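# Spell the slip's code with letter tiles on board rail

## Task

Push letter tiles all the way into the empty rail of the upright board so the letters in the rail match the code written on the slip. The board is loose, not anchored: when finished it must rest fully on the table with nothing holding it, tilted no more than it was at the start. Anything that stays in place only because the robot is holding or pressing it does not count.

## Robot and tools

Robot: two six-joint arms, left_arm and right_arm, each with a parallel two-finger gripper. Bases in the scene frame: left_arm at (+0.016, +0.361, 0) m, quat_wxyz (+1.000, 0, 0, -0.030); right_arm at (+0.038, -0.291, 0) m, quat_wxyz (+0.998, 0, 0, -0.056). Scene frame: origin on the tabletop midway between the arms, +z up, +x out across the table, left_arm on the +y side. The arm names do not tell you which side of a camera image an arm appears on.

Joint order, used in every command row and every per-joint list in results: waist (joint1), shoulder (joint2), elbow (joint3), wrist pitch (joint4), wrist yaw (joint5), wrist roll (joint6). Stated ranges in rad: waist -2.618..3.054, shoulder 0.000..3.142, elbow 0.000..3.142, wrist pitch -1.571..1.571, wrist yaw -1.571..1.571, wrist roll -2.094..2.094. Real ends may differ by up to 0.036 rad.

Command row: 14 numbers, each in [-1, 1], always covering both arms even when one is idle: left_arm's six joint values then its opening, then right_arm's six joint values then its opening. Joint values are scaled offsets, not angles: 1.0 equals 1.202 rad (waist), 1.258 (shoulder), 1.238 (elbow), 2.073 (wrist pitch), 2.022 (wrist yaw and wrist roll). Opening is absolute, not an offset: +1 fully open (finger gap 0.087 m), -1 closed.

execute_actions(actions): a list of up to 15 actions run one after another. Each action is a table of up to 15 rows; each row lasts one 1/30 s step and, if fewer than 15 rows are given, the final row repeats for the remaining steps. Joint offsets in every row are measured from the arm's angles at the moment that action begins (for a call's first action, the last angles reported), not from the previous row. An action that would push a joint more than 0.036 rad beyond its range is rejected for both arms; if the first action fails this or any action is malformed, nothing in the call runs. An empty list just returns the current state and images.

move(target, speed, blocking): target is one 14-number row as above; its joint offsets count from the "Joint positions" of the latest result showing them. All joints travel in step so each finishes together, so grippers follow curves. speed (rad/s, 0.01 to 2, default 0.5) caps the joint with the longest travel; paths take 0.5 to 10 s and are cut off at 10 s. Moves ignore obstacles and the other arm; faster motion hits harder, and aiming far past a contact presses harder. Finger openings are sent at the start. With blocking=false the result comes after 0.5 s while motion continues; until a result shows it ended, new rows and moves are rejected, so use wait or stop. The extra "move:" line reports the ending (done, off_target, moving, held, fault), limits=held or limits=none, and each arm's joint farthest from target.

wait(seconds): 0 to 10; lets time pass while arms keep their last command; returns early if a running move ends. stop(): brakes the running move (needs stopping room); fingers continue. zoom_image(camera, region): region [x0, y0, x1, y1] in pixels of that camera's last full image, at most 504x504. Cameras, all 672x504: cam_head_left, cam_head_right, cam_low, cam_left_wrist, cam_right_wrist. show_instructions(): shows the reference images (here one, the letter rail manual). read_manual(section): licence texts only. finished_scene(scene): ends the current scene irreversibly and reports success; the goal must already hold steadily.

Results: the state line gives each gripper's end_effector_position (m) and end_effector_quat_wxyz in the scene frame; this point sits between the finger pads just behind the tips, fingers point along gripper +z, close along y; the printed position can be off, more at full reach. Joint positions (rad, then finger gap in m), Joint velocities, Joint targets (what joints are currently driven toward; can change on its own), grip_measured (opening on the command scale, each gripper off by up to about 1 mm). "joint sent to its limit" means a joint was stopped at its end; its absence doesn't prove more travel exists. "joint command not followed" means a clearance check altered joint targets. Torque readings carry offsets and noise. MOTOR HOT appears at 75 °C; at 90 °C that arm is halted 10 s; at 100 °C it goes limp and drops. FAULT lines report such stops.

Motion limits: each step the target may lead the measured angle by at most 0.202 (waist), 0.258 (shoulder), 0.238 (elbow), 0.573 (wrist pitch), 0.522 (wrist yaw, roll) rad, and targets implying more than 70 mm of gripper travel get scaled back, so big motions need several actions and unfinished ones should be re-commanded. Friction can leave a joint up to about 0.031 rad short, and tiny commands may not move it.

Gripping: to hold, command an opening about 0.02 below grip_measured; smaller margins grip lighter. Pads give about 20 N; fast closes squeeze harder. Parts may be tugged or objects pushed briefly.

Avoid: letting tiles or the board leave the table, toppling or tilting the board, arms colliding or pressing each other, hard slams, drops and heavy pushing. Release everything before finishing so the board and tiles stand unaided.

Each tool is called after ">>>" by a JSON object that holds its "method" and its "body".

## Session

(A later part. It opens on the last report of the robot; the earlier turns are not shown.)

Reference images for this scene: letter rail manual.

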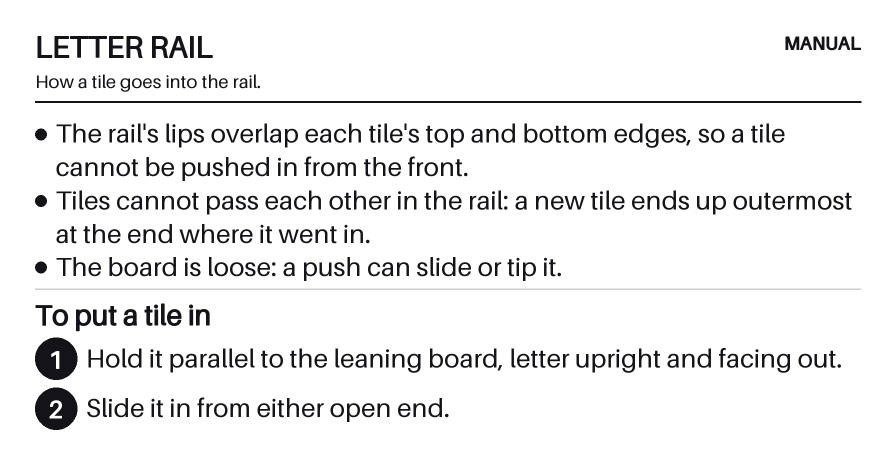

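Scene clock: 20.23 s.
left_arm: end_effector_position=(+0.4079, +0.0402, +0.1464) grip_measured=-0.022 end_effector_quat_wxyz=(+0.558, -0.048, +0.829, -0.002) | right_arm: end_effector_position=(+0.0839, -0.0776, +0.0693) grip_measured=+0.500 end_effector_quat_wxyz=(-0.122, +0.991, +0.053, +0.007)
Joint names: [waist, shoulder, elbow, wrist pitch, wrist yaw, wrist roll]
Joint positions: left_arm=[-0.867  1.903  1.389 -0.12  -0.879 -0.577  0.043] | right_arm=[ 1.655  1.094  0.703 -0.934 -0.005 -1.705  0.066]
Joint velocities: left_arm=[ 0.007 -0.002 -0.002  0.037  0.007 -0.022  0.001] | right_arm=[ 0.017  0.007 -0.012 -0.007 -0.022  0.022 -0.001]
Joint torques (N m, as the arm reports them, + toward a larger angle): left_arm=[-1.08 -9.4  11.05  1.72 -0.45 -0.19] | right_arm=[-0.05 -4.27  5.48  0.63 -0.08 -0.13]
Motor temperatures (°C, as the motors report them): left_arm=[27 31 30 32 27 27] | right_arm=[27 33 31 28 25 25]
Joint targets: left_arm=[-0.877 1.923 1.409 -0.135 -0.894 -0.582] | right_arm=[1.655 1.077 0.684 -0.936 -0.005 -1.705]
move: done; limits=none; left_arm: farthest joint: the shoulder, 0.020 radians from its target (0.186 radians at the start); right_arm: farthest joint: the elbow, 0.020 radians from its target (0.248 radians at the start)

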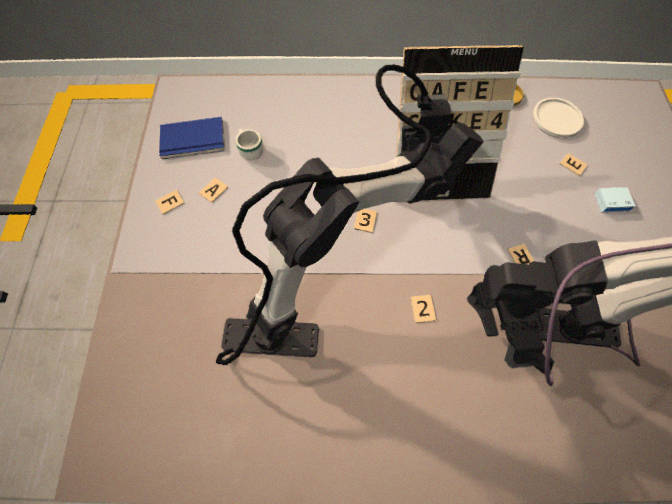

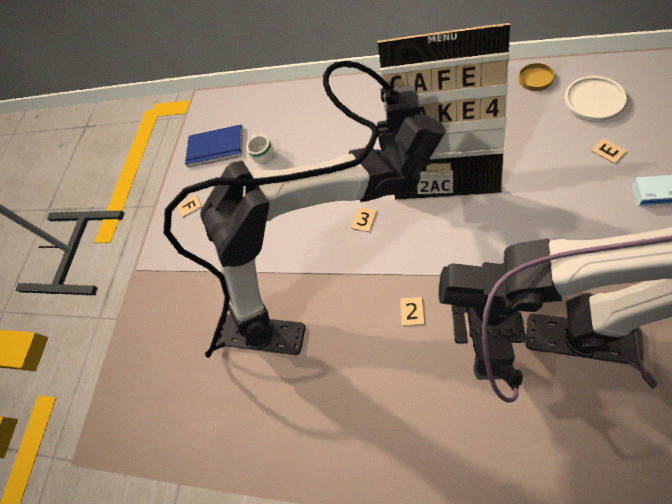

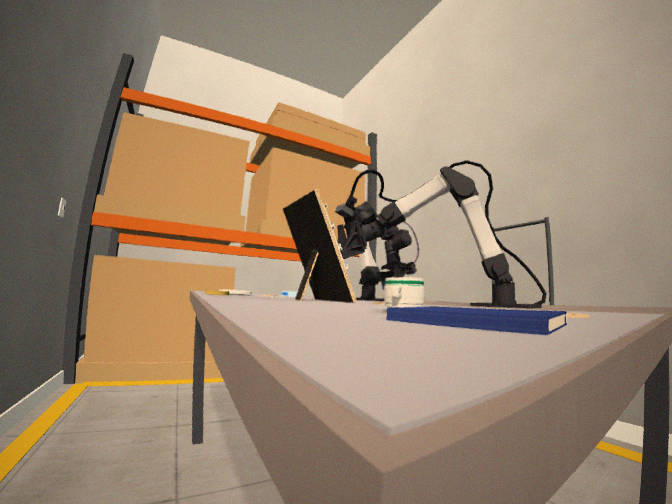

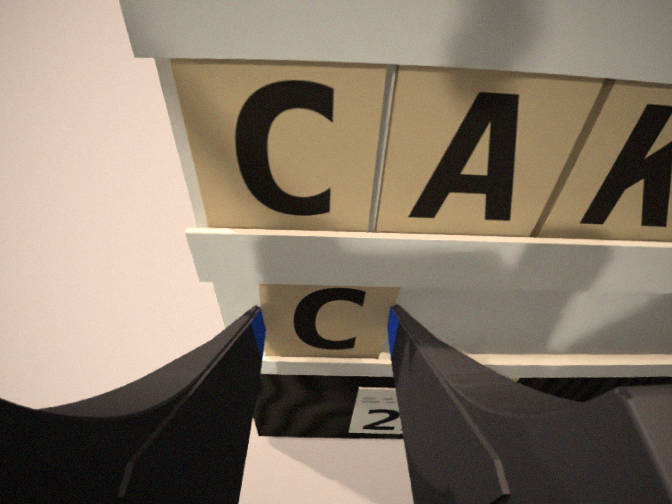

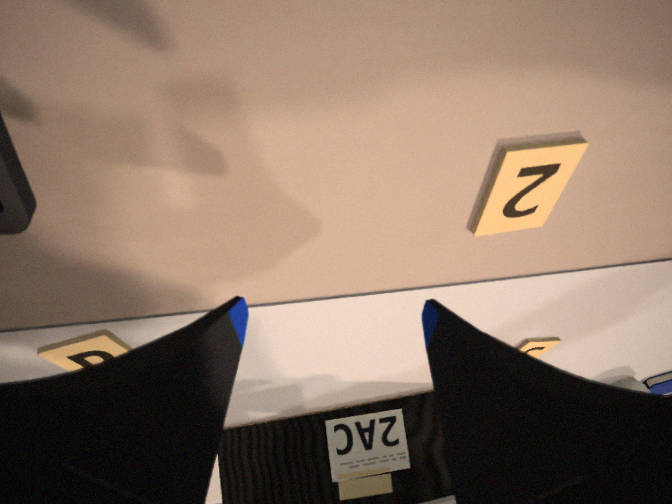

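>>> {"method": "execute_actions", "body": {"actions": [[[0,0,0,0,0,0,0.5,0,0,0,0,0,0,0.5]],[[-0.02,-0.02,-0.02,0,-0.01,0,0.5,0,0,0,0,0,0,0.5],[-0.03,-0.03,-0.028,0,-0.015,0,0.5,0,0,0,0,0,0,0.5],[-0.04,-0.04,-0.036,0,-0.02,0,0.5,0,0,0,0,0,0,0.5],[-0.05,-0.05,-0.044,0,-0.025,0,0.5,0,0,0,0,0,0,0.5],[-0.06,-0.06,-0.052,0,-0.03,0,0.5,0,0,0,0,0,0,0.5],[-0.07,-0.07,-0.06,0,-0.035,0,0.5,0,0,0,0,0,0,0.5]]]}}

>>> {"method": "move", "body": {"target": [0.2,-0.35,-0.2,-0.4,0,0.3,0.8,0,0,0,0,0,0,0.5], "speed": 1}}

Scene clock: 21.50 s.
left_arm: end_effector_position=(+0.3758, +0.0273, +0.1736) grip_measured=+0.500 end_effector_quat_wxyz=(+0.579, -0.038, +0.814, -0.022) | right_arm: end_effector_position=(+0.0839, -0.0776, +0.0693) grip_measured=+0.500 end_effector_quat_wxyz=(-0.122, +0.991, +0.053, +0.007)
Joint names: [waist, shoulder, elbow, wrist pitch, wrist yaw, wrist roll]
Joint positions: left_arm=[-0.952  1.817  1.345 -0.114 -0.936 -0.577  0.066] | right_arm=[ 1.655  1.094  0.703 -0.934 -0.005 -1.705  0.066]
Joint velocities: left_arm=[ 0.002 -0.002  0.007  0.022 -0.066  0.007 -0.   ] | right_arm=[-0.002  0.002  0.002  0.007  0.022 -0.037 -0.001]
Joint torques (N m, as the arm reports them, + toward a larger angle): left_arm=[ -0.25 -10.53   6.35   1.79  -0.36  -0.14] | right_arm=[ 0.17 -2.52  6.86  0.59 -0.1  -0.08]
Motor temperatures (°C, as the motors report them): left_arm=[27 31 30 32 27 27] | right_arm=[27 33 31 28 25 25]
Joint targets: left_arm=[-0.951 1.815 1.315 -0.120 -0.950 -0.577] | right_arm=[1.655 1.094 0.703 -0.934 -0.005 -1.705]

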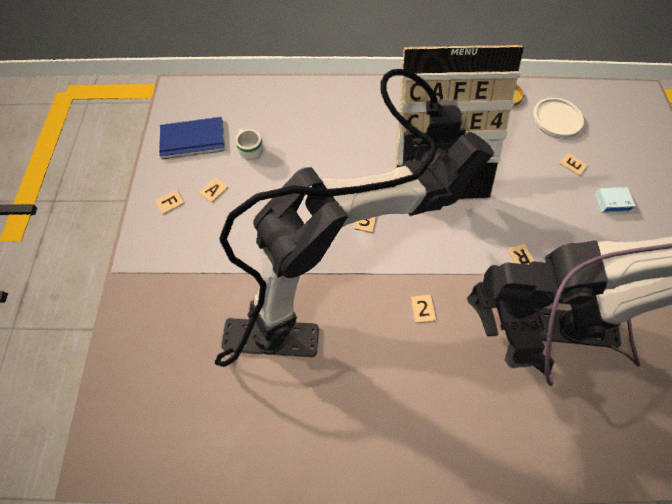

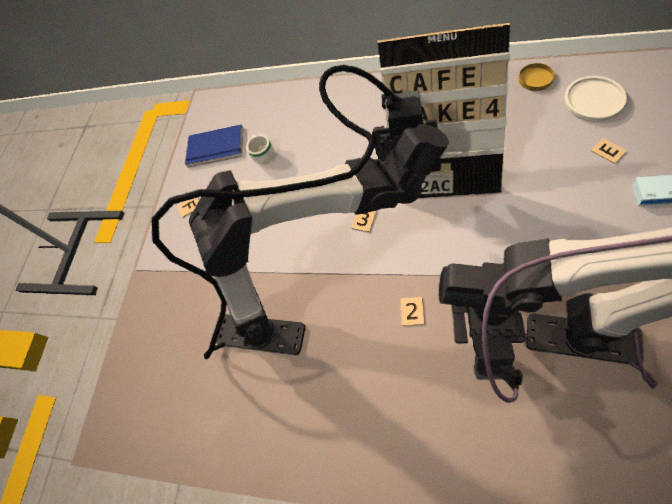

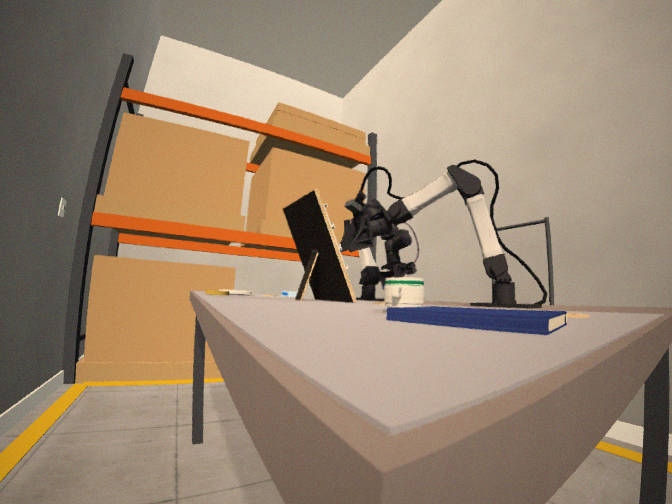

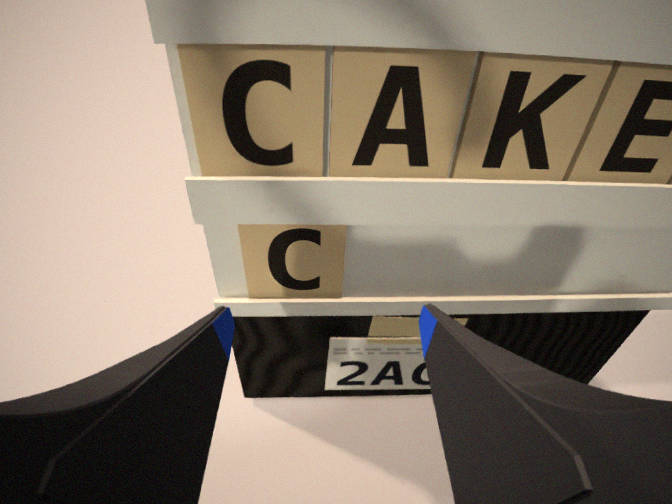

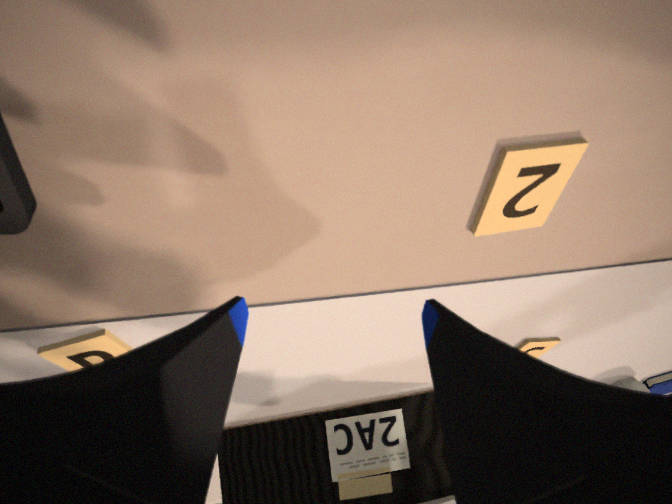

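Scene clock: 23.20 s.
left_arm: end_effector_position=(+0.2943, +0.2856, +0.1871) grip_measured=+0.800 end_effector_quat_wxyz=(+0.321, +0.263, +0.840, +0.349) | right_arm: end_effector_position=(+0.0839, -0.0776, +0.0693) grip_measured=+0.500 end_effector_quat_wxyz=(-0.122, +0.991, +0.053, +0.007)
Joint names: [waist, shoulder, elbow, wrist pitch, wrist yaw, wrist roll]
Joint positions: left_arm=[-0.72   1.387  1.123 -0.926 -0.937  0.022  0.079] | right_arm=[ 1.655  1.094  0.703 -0.934 -0.005 -1.705  0.066]
Joint velocities: left_arm=[ 0.007 -0.007  0.002 -0.007  0.007 -0.022 -0.002] | right_arm=[-0.017  0.002  0.007 -0.051  0.007  0.037  0.   ]
Joint torques (N m, as the arm reports them, + toward a larger angle): left_arm=[ 0.34 -6.26  6.15  1.04 -0.44 -0.14] | right_arm=[-0.08 -2.5   7.07  0.73 -0.1  -0.1 ]
Motor temperatures (°C, as the motors report them): left_arm=[27 32 30 32 27 27] | right_arm=[27 32 31 28 25 25]
Joint targets: left_arm=[-0.712 1.377 1.097 -0.943 -0.936 0.030] | right_arm=[1.655 1.094 0.703 -0.934 -0.005 -1.705]
move: off_target (left_arm); limits=none; left_arm: farthest joint: the elbow, 0.026 radians from its target (0.247 radians at the start); right_arm: farthest joint: the waist, 0.000 radians from its target (0.000 radians at the start)

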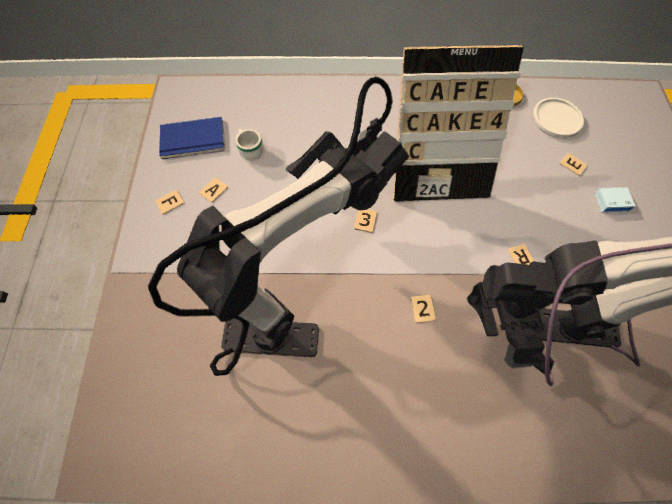

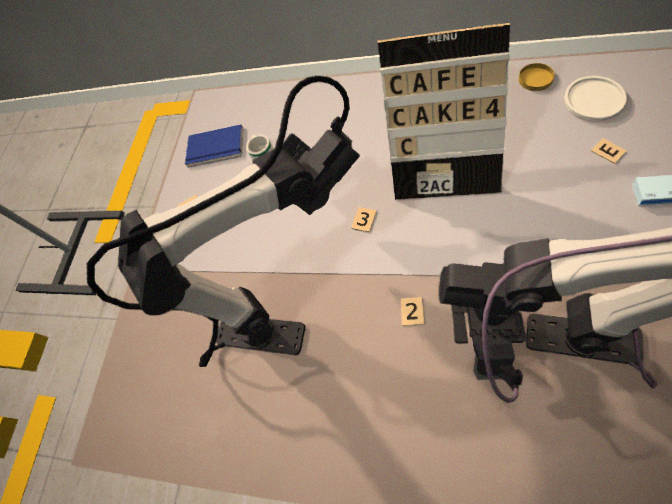

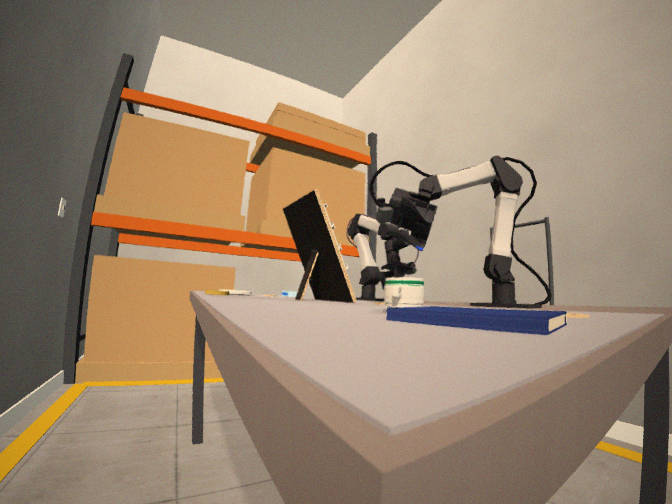

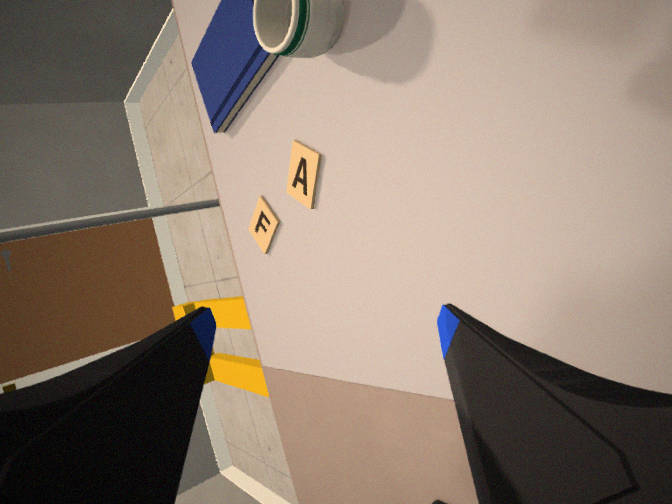

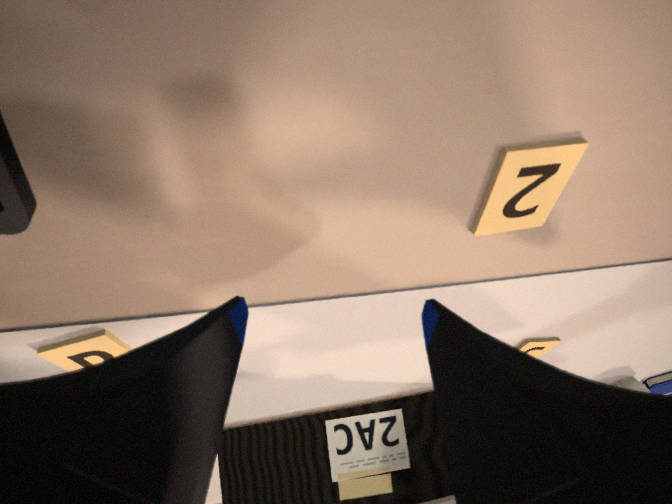

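>>> {"method": "move", "body": {"target": [0.937,0.7,0.7,-0.172,0.469,0.466,0.8,0,0,0,0,0,0,0.5], "speed": 1.2}}

Scene clock: 25.17 s.
left_arm: end_effector_position=(+0.3979, +0.5383, +0.0580) grip_measured=+0.800 end_effector_quat_wxyz=(+0.008, +0.298, +0.955, +0.006) | right_arm: end_effector_position=(+0.0839, -0.0776, +0.0693) grip_measured=+0.500 end_effector_quat_wxyz=(-0.122, +0.991, +0.053, +0.007)
Joint names: [waist, shoulder, elbow, wrist pitch, wrist yaw, wrist roll]
Joint positions: left_arm=[ 0.413  2.253  1.972 -1.27   0.001  0.958  0.079] | right_arm=[ 1.655  1.094  0.703 -0.934 -0.005 -1.705  0.066]
Joint velocities: left_arm=[-0.002 -0.002 -0.002 -0.022  0.037  0.022 -0.001] | right_arm=[-0.002 -0.012 -0.012  0.066  0.081 -0.022 -0.   ]
Joint torques (N m, as the arm reports them, + toward a larger angle): left_arm=[ -0.88 -11.99   9.66   0.39   0.17  -0.08] | right_arm=[-0.03 -2.45  6.99  0.63 -0.13 -0.08]
Motor temperatures (°C, as the motors report them): left_arm=[27 32 30 32 27 27] | right_arm=[27 32 31 29 25 25]
Joint targets: left_arm=[0.406 2.267 1.989 -1.283 0.012 0.964] | right_arm=[1.655 1.094 0.703 -0.934 -0.005 -1.705]
move: done; limits=none; left_arm: farthest joint: the elbow, 0.017 radians from its target (0.867 radians at the start); right_arm: farthest joint: the waist, 0.000 radians from its target (0.000 radians at the start)

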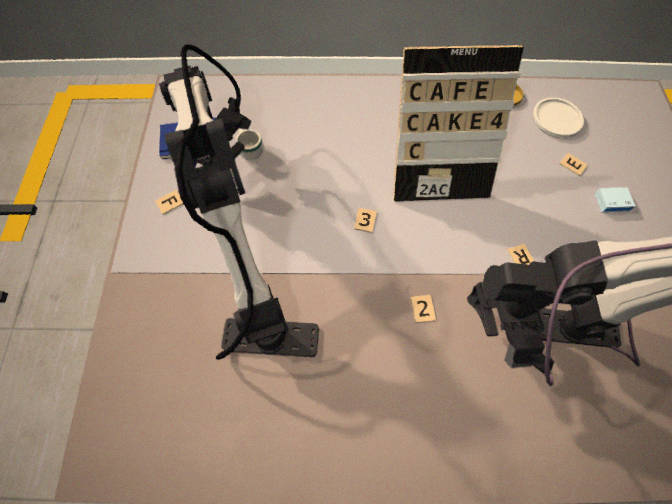

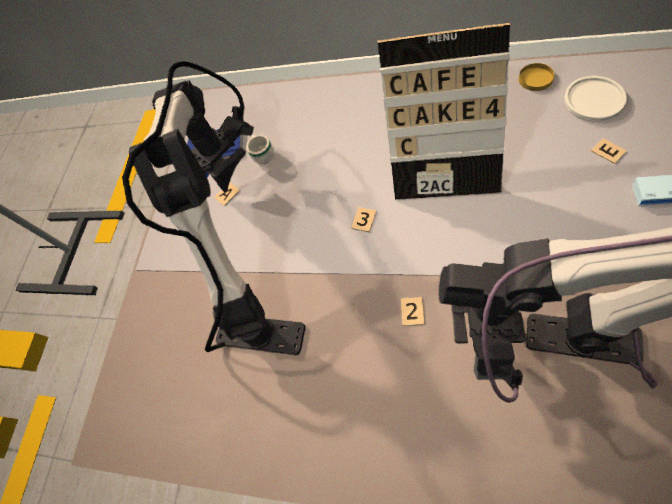

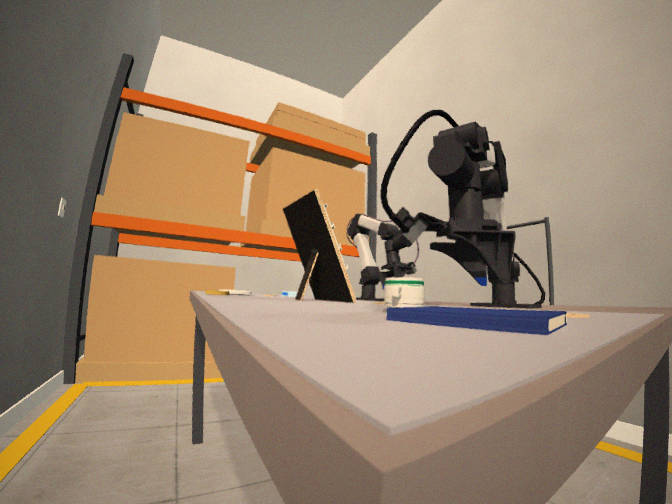

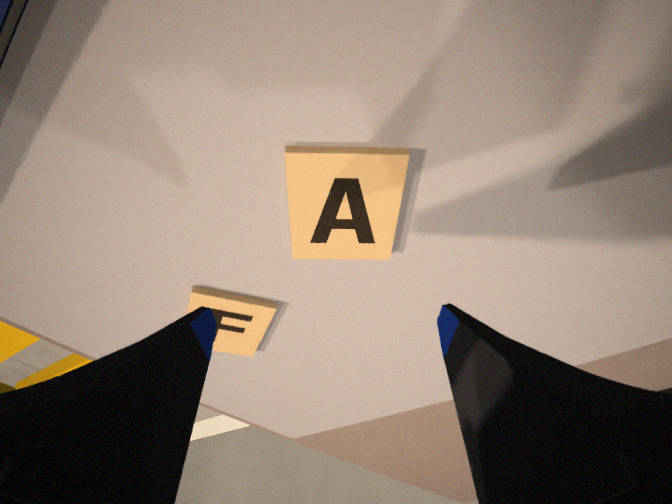

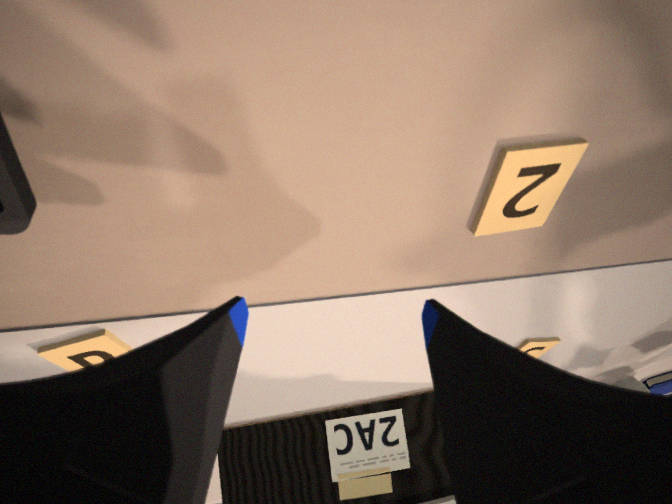

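>>> {"method": "move", "body": {"target": [-0.03,0.034,-0.134,0.083,0,0,0.5,0,0,0,0,0,0,0.5], "speed": 0.3}}

Scene clock: 26.57 s.
left_arm: end_effector_position=(+0.4014, +0.5274, +0.0120) grip_measured=+0.500 end_effector_quat_wxyz=(+0.007, +0.311, +0.950, +0.004) | right_arm: end_effector_position=(+0.0839, -0.0776, +0.0693) grip_measured=+0.500 end_effector_quat_wxyz=(-0.122, +0.991, +0.053, +0.007)
Joint names: [waist, shoulder, elbow, wrist pitch, wrist yaw, wrist roll]
Joint positions: left_arm=[ 0.386  2.278  1.829 -1.106  0.001  0.958  0.066] | right_arm=[ 1.655  1.094  0.703 -0.934 -0.005 -1.705  0.066]
Joint velocities: left_arm=[-0.012 -0.007 -0.002 -0.022  0.022  0.022 -0.002] | right_arm=[-0.022 -0.017 -0.007 -0.037 -0.051  0.022  0.001]
Joint torques (N m, as the arm reports them, + toward a larger angle): left_arm=[ -1.   -11.74   5.63   0.59   0.06  -0.14] | right_arm=[-0.13 -2.73  7.02  0.64 -0.09 -0.07]
Motor temperatures (°C, as the motors report them): left_arm=[27 33 30 32 27 27] | right_arm=[27 32 32 29 25 25]
Joint targets: left_arm=[0.378 2.296 1.806 -1.098 0.001 0.958] | right_arm=[1.655 1.094 0.703 -0.934 -0.005 -1.705]
move: off_target (left_arm); limits=none; left_arm: farthest joint: the elbow, 0.023 radians from its target (0.166 radians at the start); right_arm: farthest joint: the waist, 0.000 radians from its target (0.000 radians at the start)

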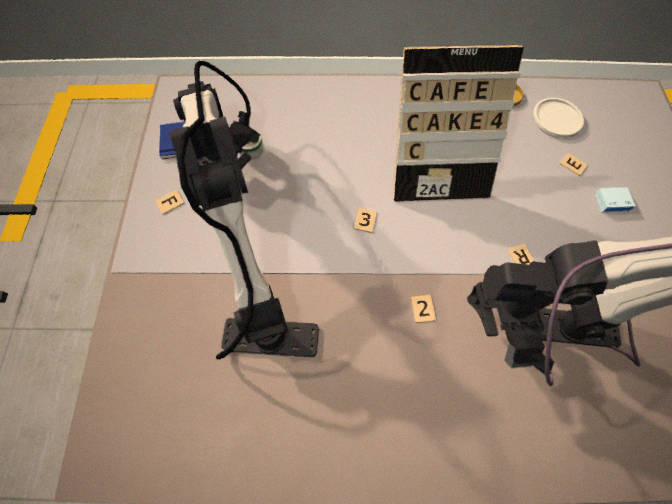

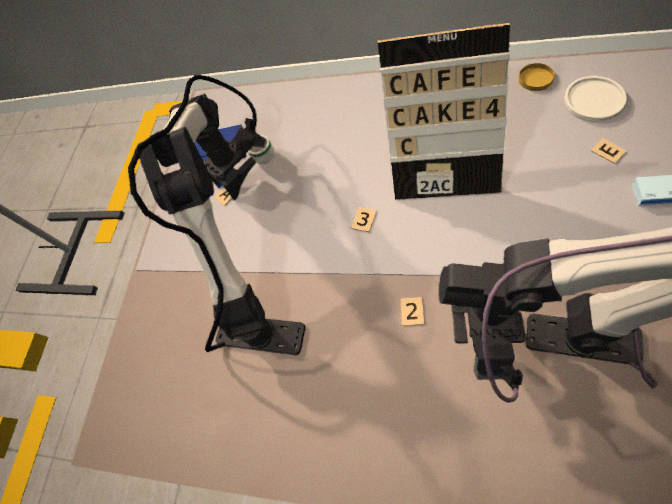

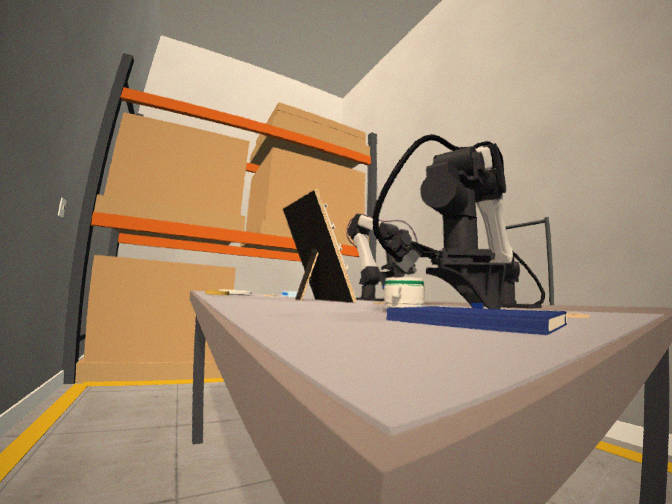

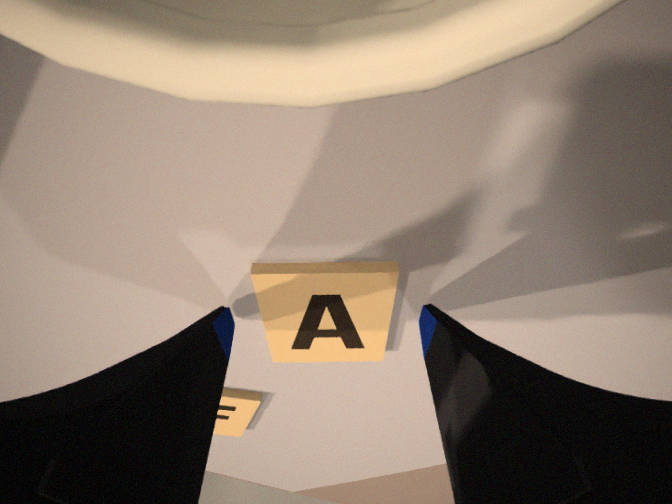

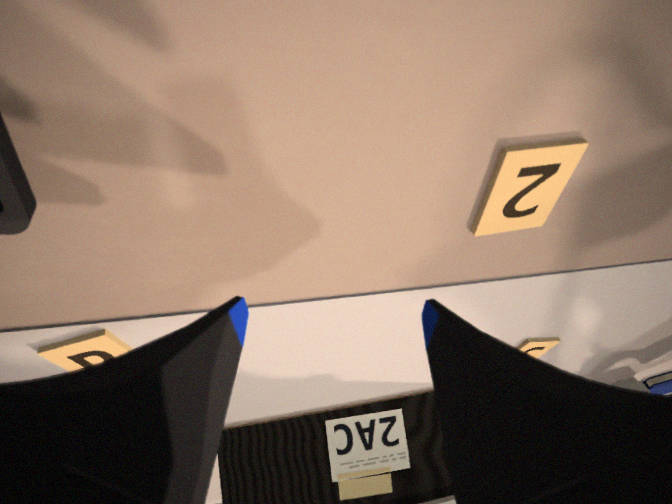

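>>> {"method": "move", "body": {"target": [0,0.014,-0.026,0,0,0,-0.12,0,0,0,0,0,0,0.5]}}

>>> {"method": "move", "body": {"target": [-0.2,-0.5,-0.45,0.05,0,-0.3,-0.12,0,0,0,0,0,0,0.5], "speed": 1}}

Scene clock: 27.37 s.
left_arm: end_effector_position=(+0.4014, +0.5274, +0.0120) grip_measured=-0.028 end_effector_quat_wxyz=(+0.007, +0.311, +0.950, +0.004) | right_arm: end_effector_position=(+0.0839, -0.0776, +0.0693) grip_measured=+0.500 end_effector_quat_wxyz=(-0.122, +0.991, +0.053, +0.007)
Joint names: [waist, shoulder, elbow, wrist pitch, wrist yaw, wrist roll]
Joint positions: left_arm=[ 0.386  2.278  1.829 -1.106  0.001  0.958  0.042] | right_arm=[ 1.655  1.094  0.703 -0.934 -0.005 -1.705  0.066]
Joint velocities: left_arm=[-0.012  0.002 -0.007  0.022 -0.007  0.037  0.   ] | right_arm=[ 0.007  0.002  0.012  0.007 -0.007  0.022  0.001]
Joint torques (N m, as the arm reports them, + toward a larger angle): left_arm=[ -0.34 -11.81   4.66   0.51   0.06  -0.14] | right_arm=[-0.3  -2.4   7.02  0.65 -0.15 -0.09]
Motor temperatures (°C, as the motors report them): left_arm=[27 33 30 32 27 27] | right_arm=[27 32 32 29 25 25]
Joint targets: left_arm=[0.386 2.295 1.796 -1.106 0.001 0.958] | right_arm=[1.655 1.094 0.703 -0.934 -0.005 -1.705]
move: off_target (left_arm); limits=none; left_arm: farthest joint: the elbow, 0.032 radians from its target (0.032 radians at the start); right_arm: farthest joint: the waist, 0.000 radians from its target (0.000 radians at the start)

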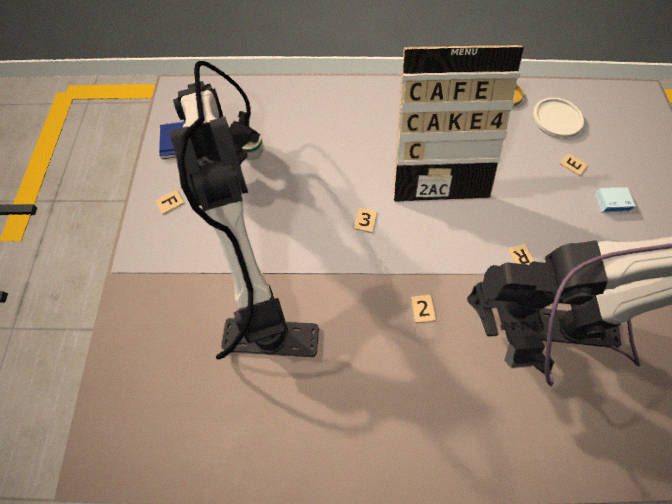

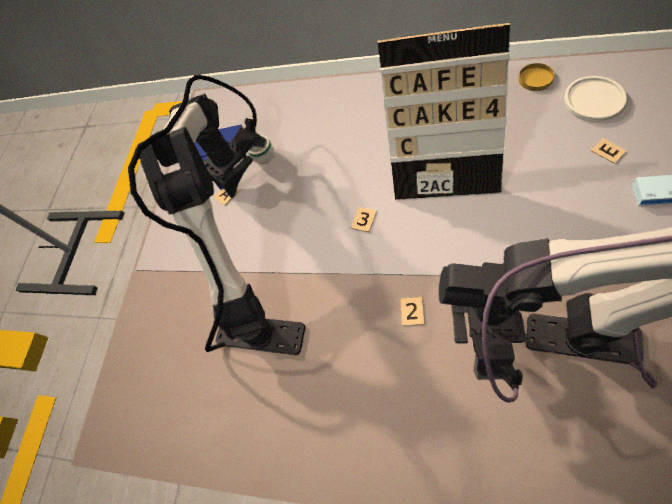

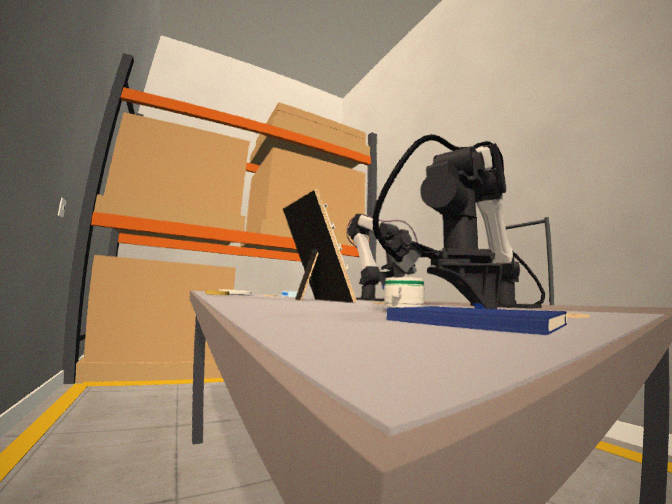

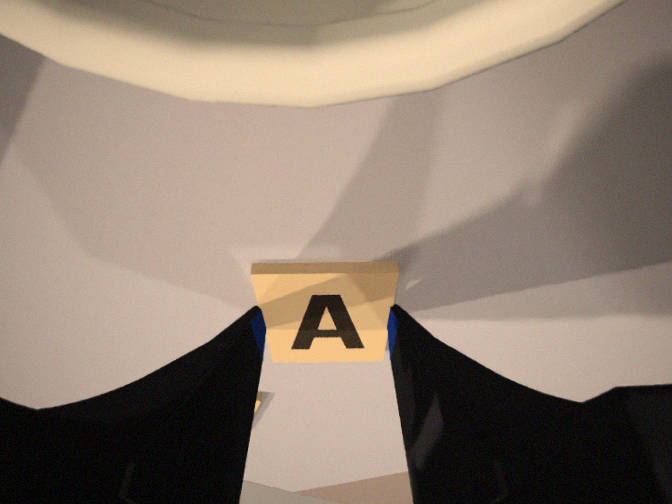

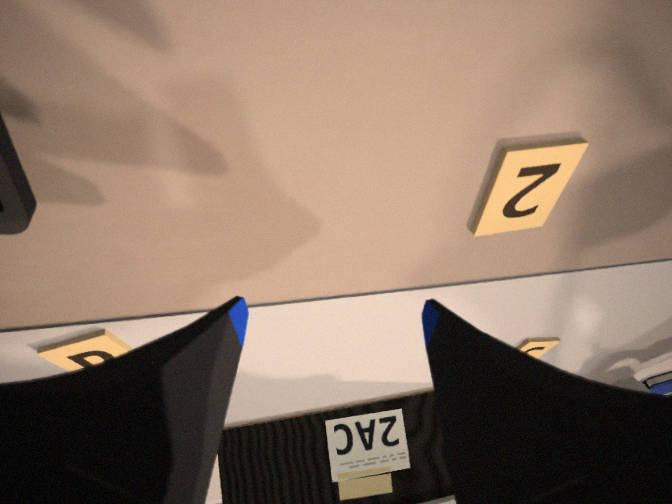

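Scene clock: 28.93 s.
left_arm: end_effector_position=(+0.3190, +0.4040, +0.0950) grip_measured=-0.028 end_effector_quat_wxyz=(+0.101, +0.132, +0.986, +0.023) | right_arm: end_effector_position=(+0.0839, -0.0776, +0.0693) grip_measured=+0.500 end_effector_quat_wxyz=(-0.122, +0.991, +0.053, +0.007)
Joint names: [waist, shoulder, elbow, wrist pitch, wrist yaw, wrist roll]
Joint positions: left_arm=[ 0.153  1.654  1.298 -1.007  0.001  0.358  0.042] | right_arm=[ 1.655  1.094  0.703 -0.934 -0.005 -1.705  0.066]
Joint velocities: left_arm=[-0.027 -0.027 -0.002 -0.007 -0.051  0.051  0.   ] | right_arm=[ 0.002 -0.002  0.017 -0.022 -0.007  0.051  0.002]
Joint torques (N m, as the arm reports them, + toward a larger angle): left_arm=[-0.84 -8.38  5.82  1.01  0.02 -0.19] | right_arm=[-0.1  -2.57  6.97  0.63 -0.07 -0.07]
Motor temperatures (°C, as the motors report them): left_arm=[27 34 30 32 27 27] | right_arm=[27 32 32 29 25 25]
Joint targets: left_arm=[0.146 1.649 1.272 -1.002 0.001 0.352] | right_arm=[1.655 1.094 0.703 -0.934 -0.005 -1.705]
move: off_target (left_arm); limits=none; left_arm: farthest joint: the elbow, 0.026 radians from its target (0.557 radians at the start); right_arm: farthest joint: the waist, 0.000 radians from its target (0.000 radians at the start)

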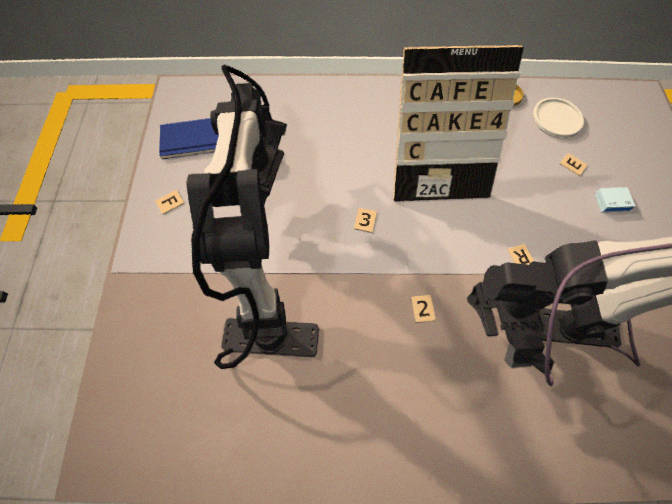

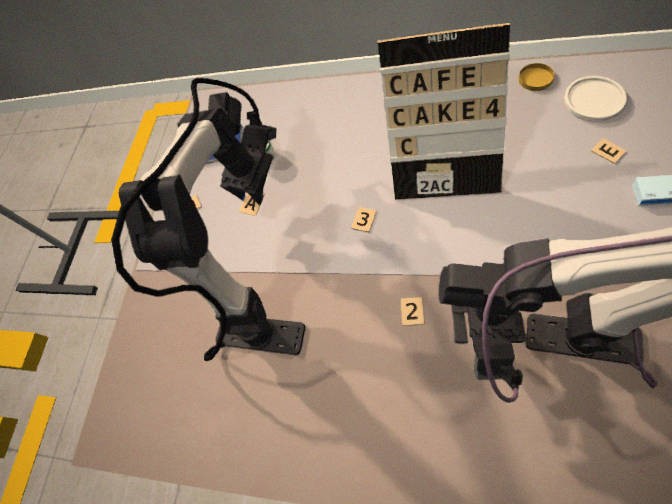

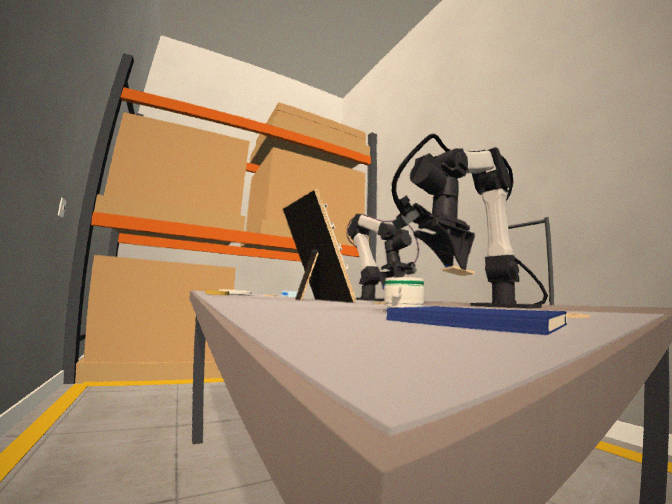

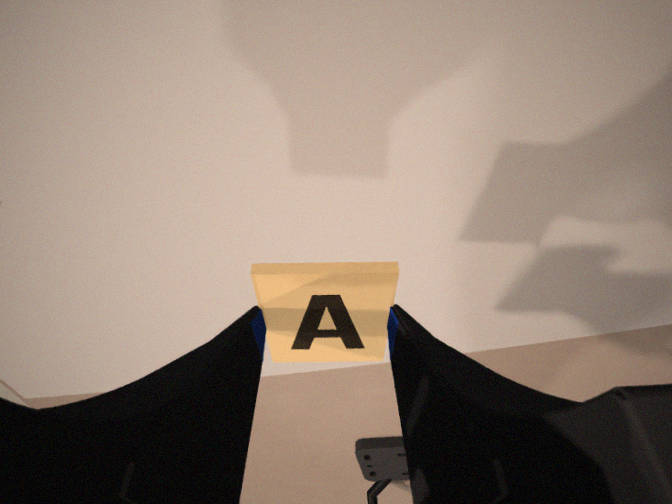

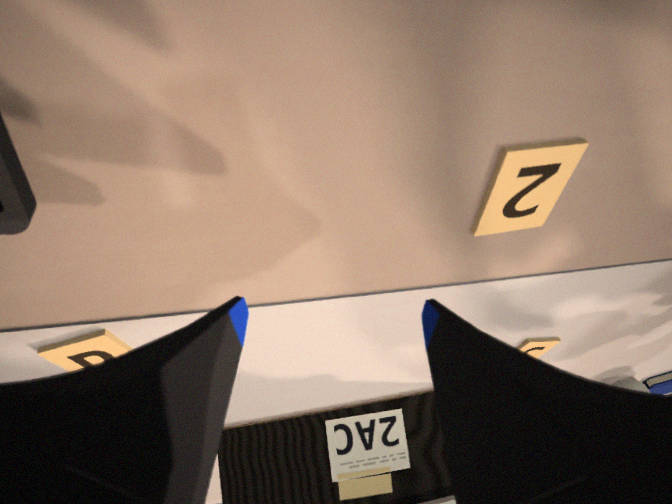

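>>> {"method": "execute_actions", "body": {"actions": []}}

Scene clock: 29.37 s.
left_arm: end_effector_position=(+0.3190, +0.4039, +0.0950) grip_measured=-0.028 end_effector_quat_wxyz=(+0.101, +0.131, +0.986, +0.022) | right_arm: end_effector_position=(+0.0839, -0.0776, +0.0693) grip_measured=+0.500 end_effector_quat_wxyz=(-0.122, +0.991, +0.053, +0.007)
Joint names: [waist, shoulder, elbow, wrist pitch, wrist yaw, wrist roll]
Joint positions: left_arm=[ 0.153  1.654  1.298 -1.007  0.001  0.357  0.042] | right_arm=[ 1.655  1.094  0.703 -0.934 -0.005 -1.705  0.066]
Joint velocities: left_arm=[ 0.002  0.007 -0.002 -0.007  0.037 -0.037 -0.001] | right_arm=[-0.007  0.007  0.002  0.081 -0.051  0.022  0.   ]
Joint torques (N m, as the arm reports them, + toward a larger angle): left_arm=[-0.86 -8.37  5.82  1.    0.03 -0.21] | right_arm=[-0.01 -2.69  6.82  0.64 -0.06 -0.07]
Motor temperatures (°C, as the motors report them): left_arm=[27 34 30 32 27 27] | right_arm=[27 32 32 29 25 25]
Joint targets: left_arm=[0.146 1.649 1.272 -1.002 0.001 0.351] | right_arm=[1.655 1.094 0.703 -0.934 -0.005 -1.705]

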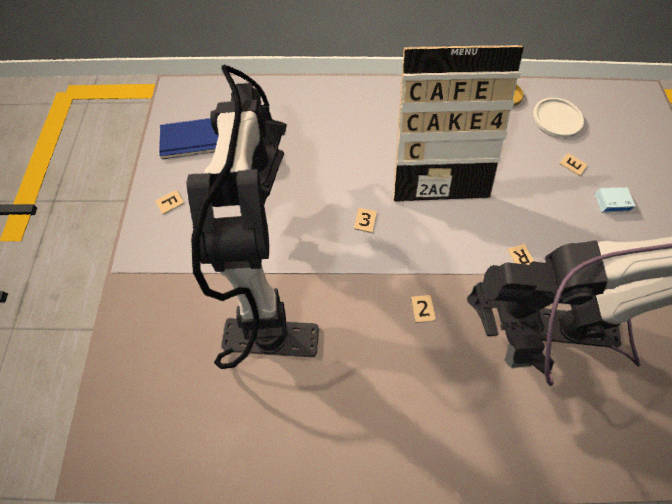

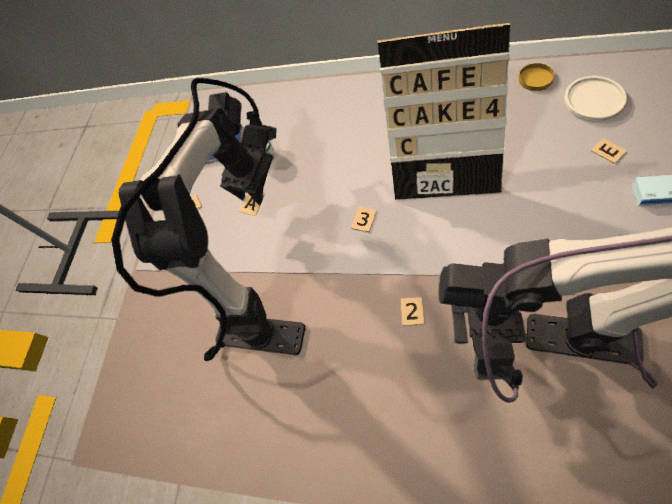

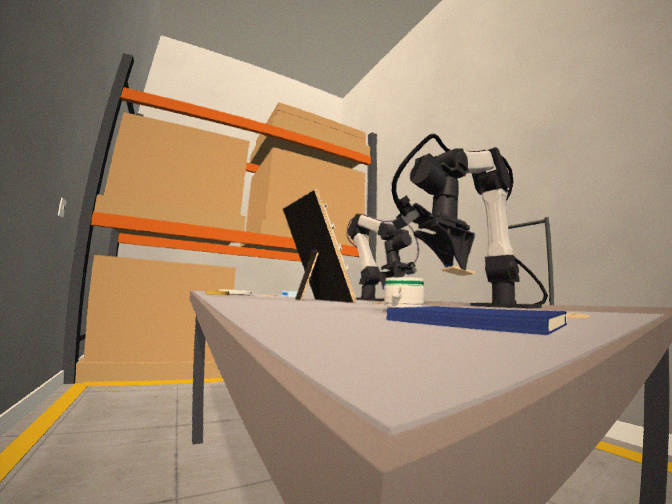

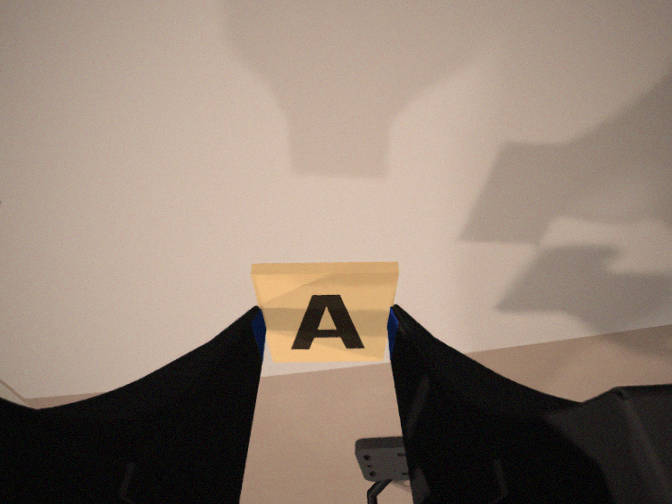

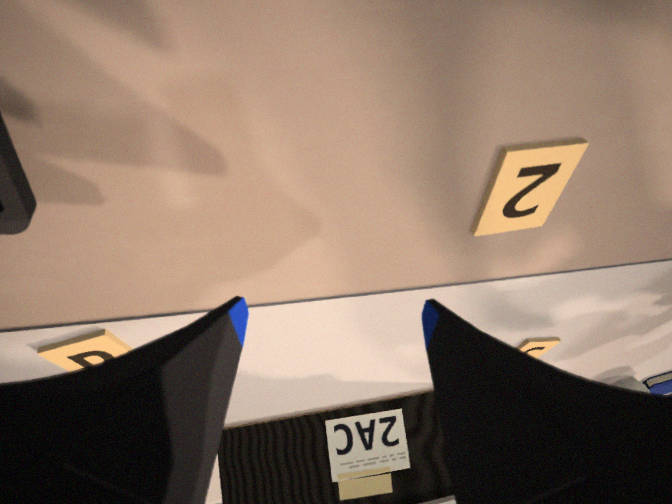

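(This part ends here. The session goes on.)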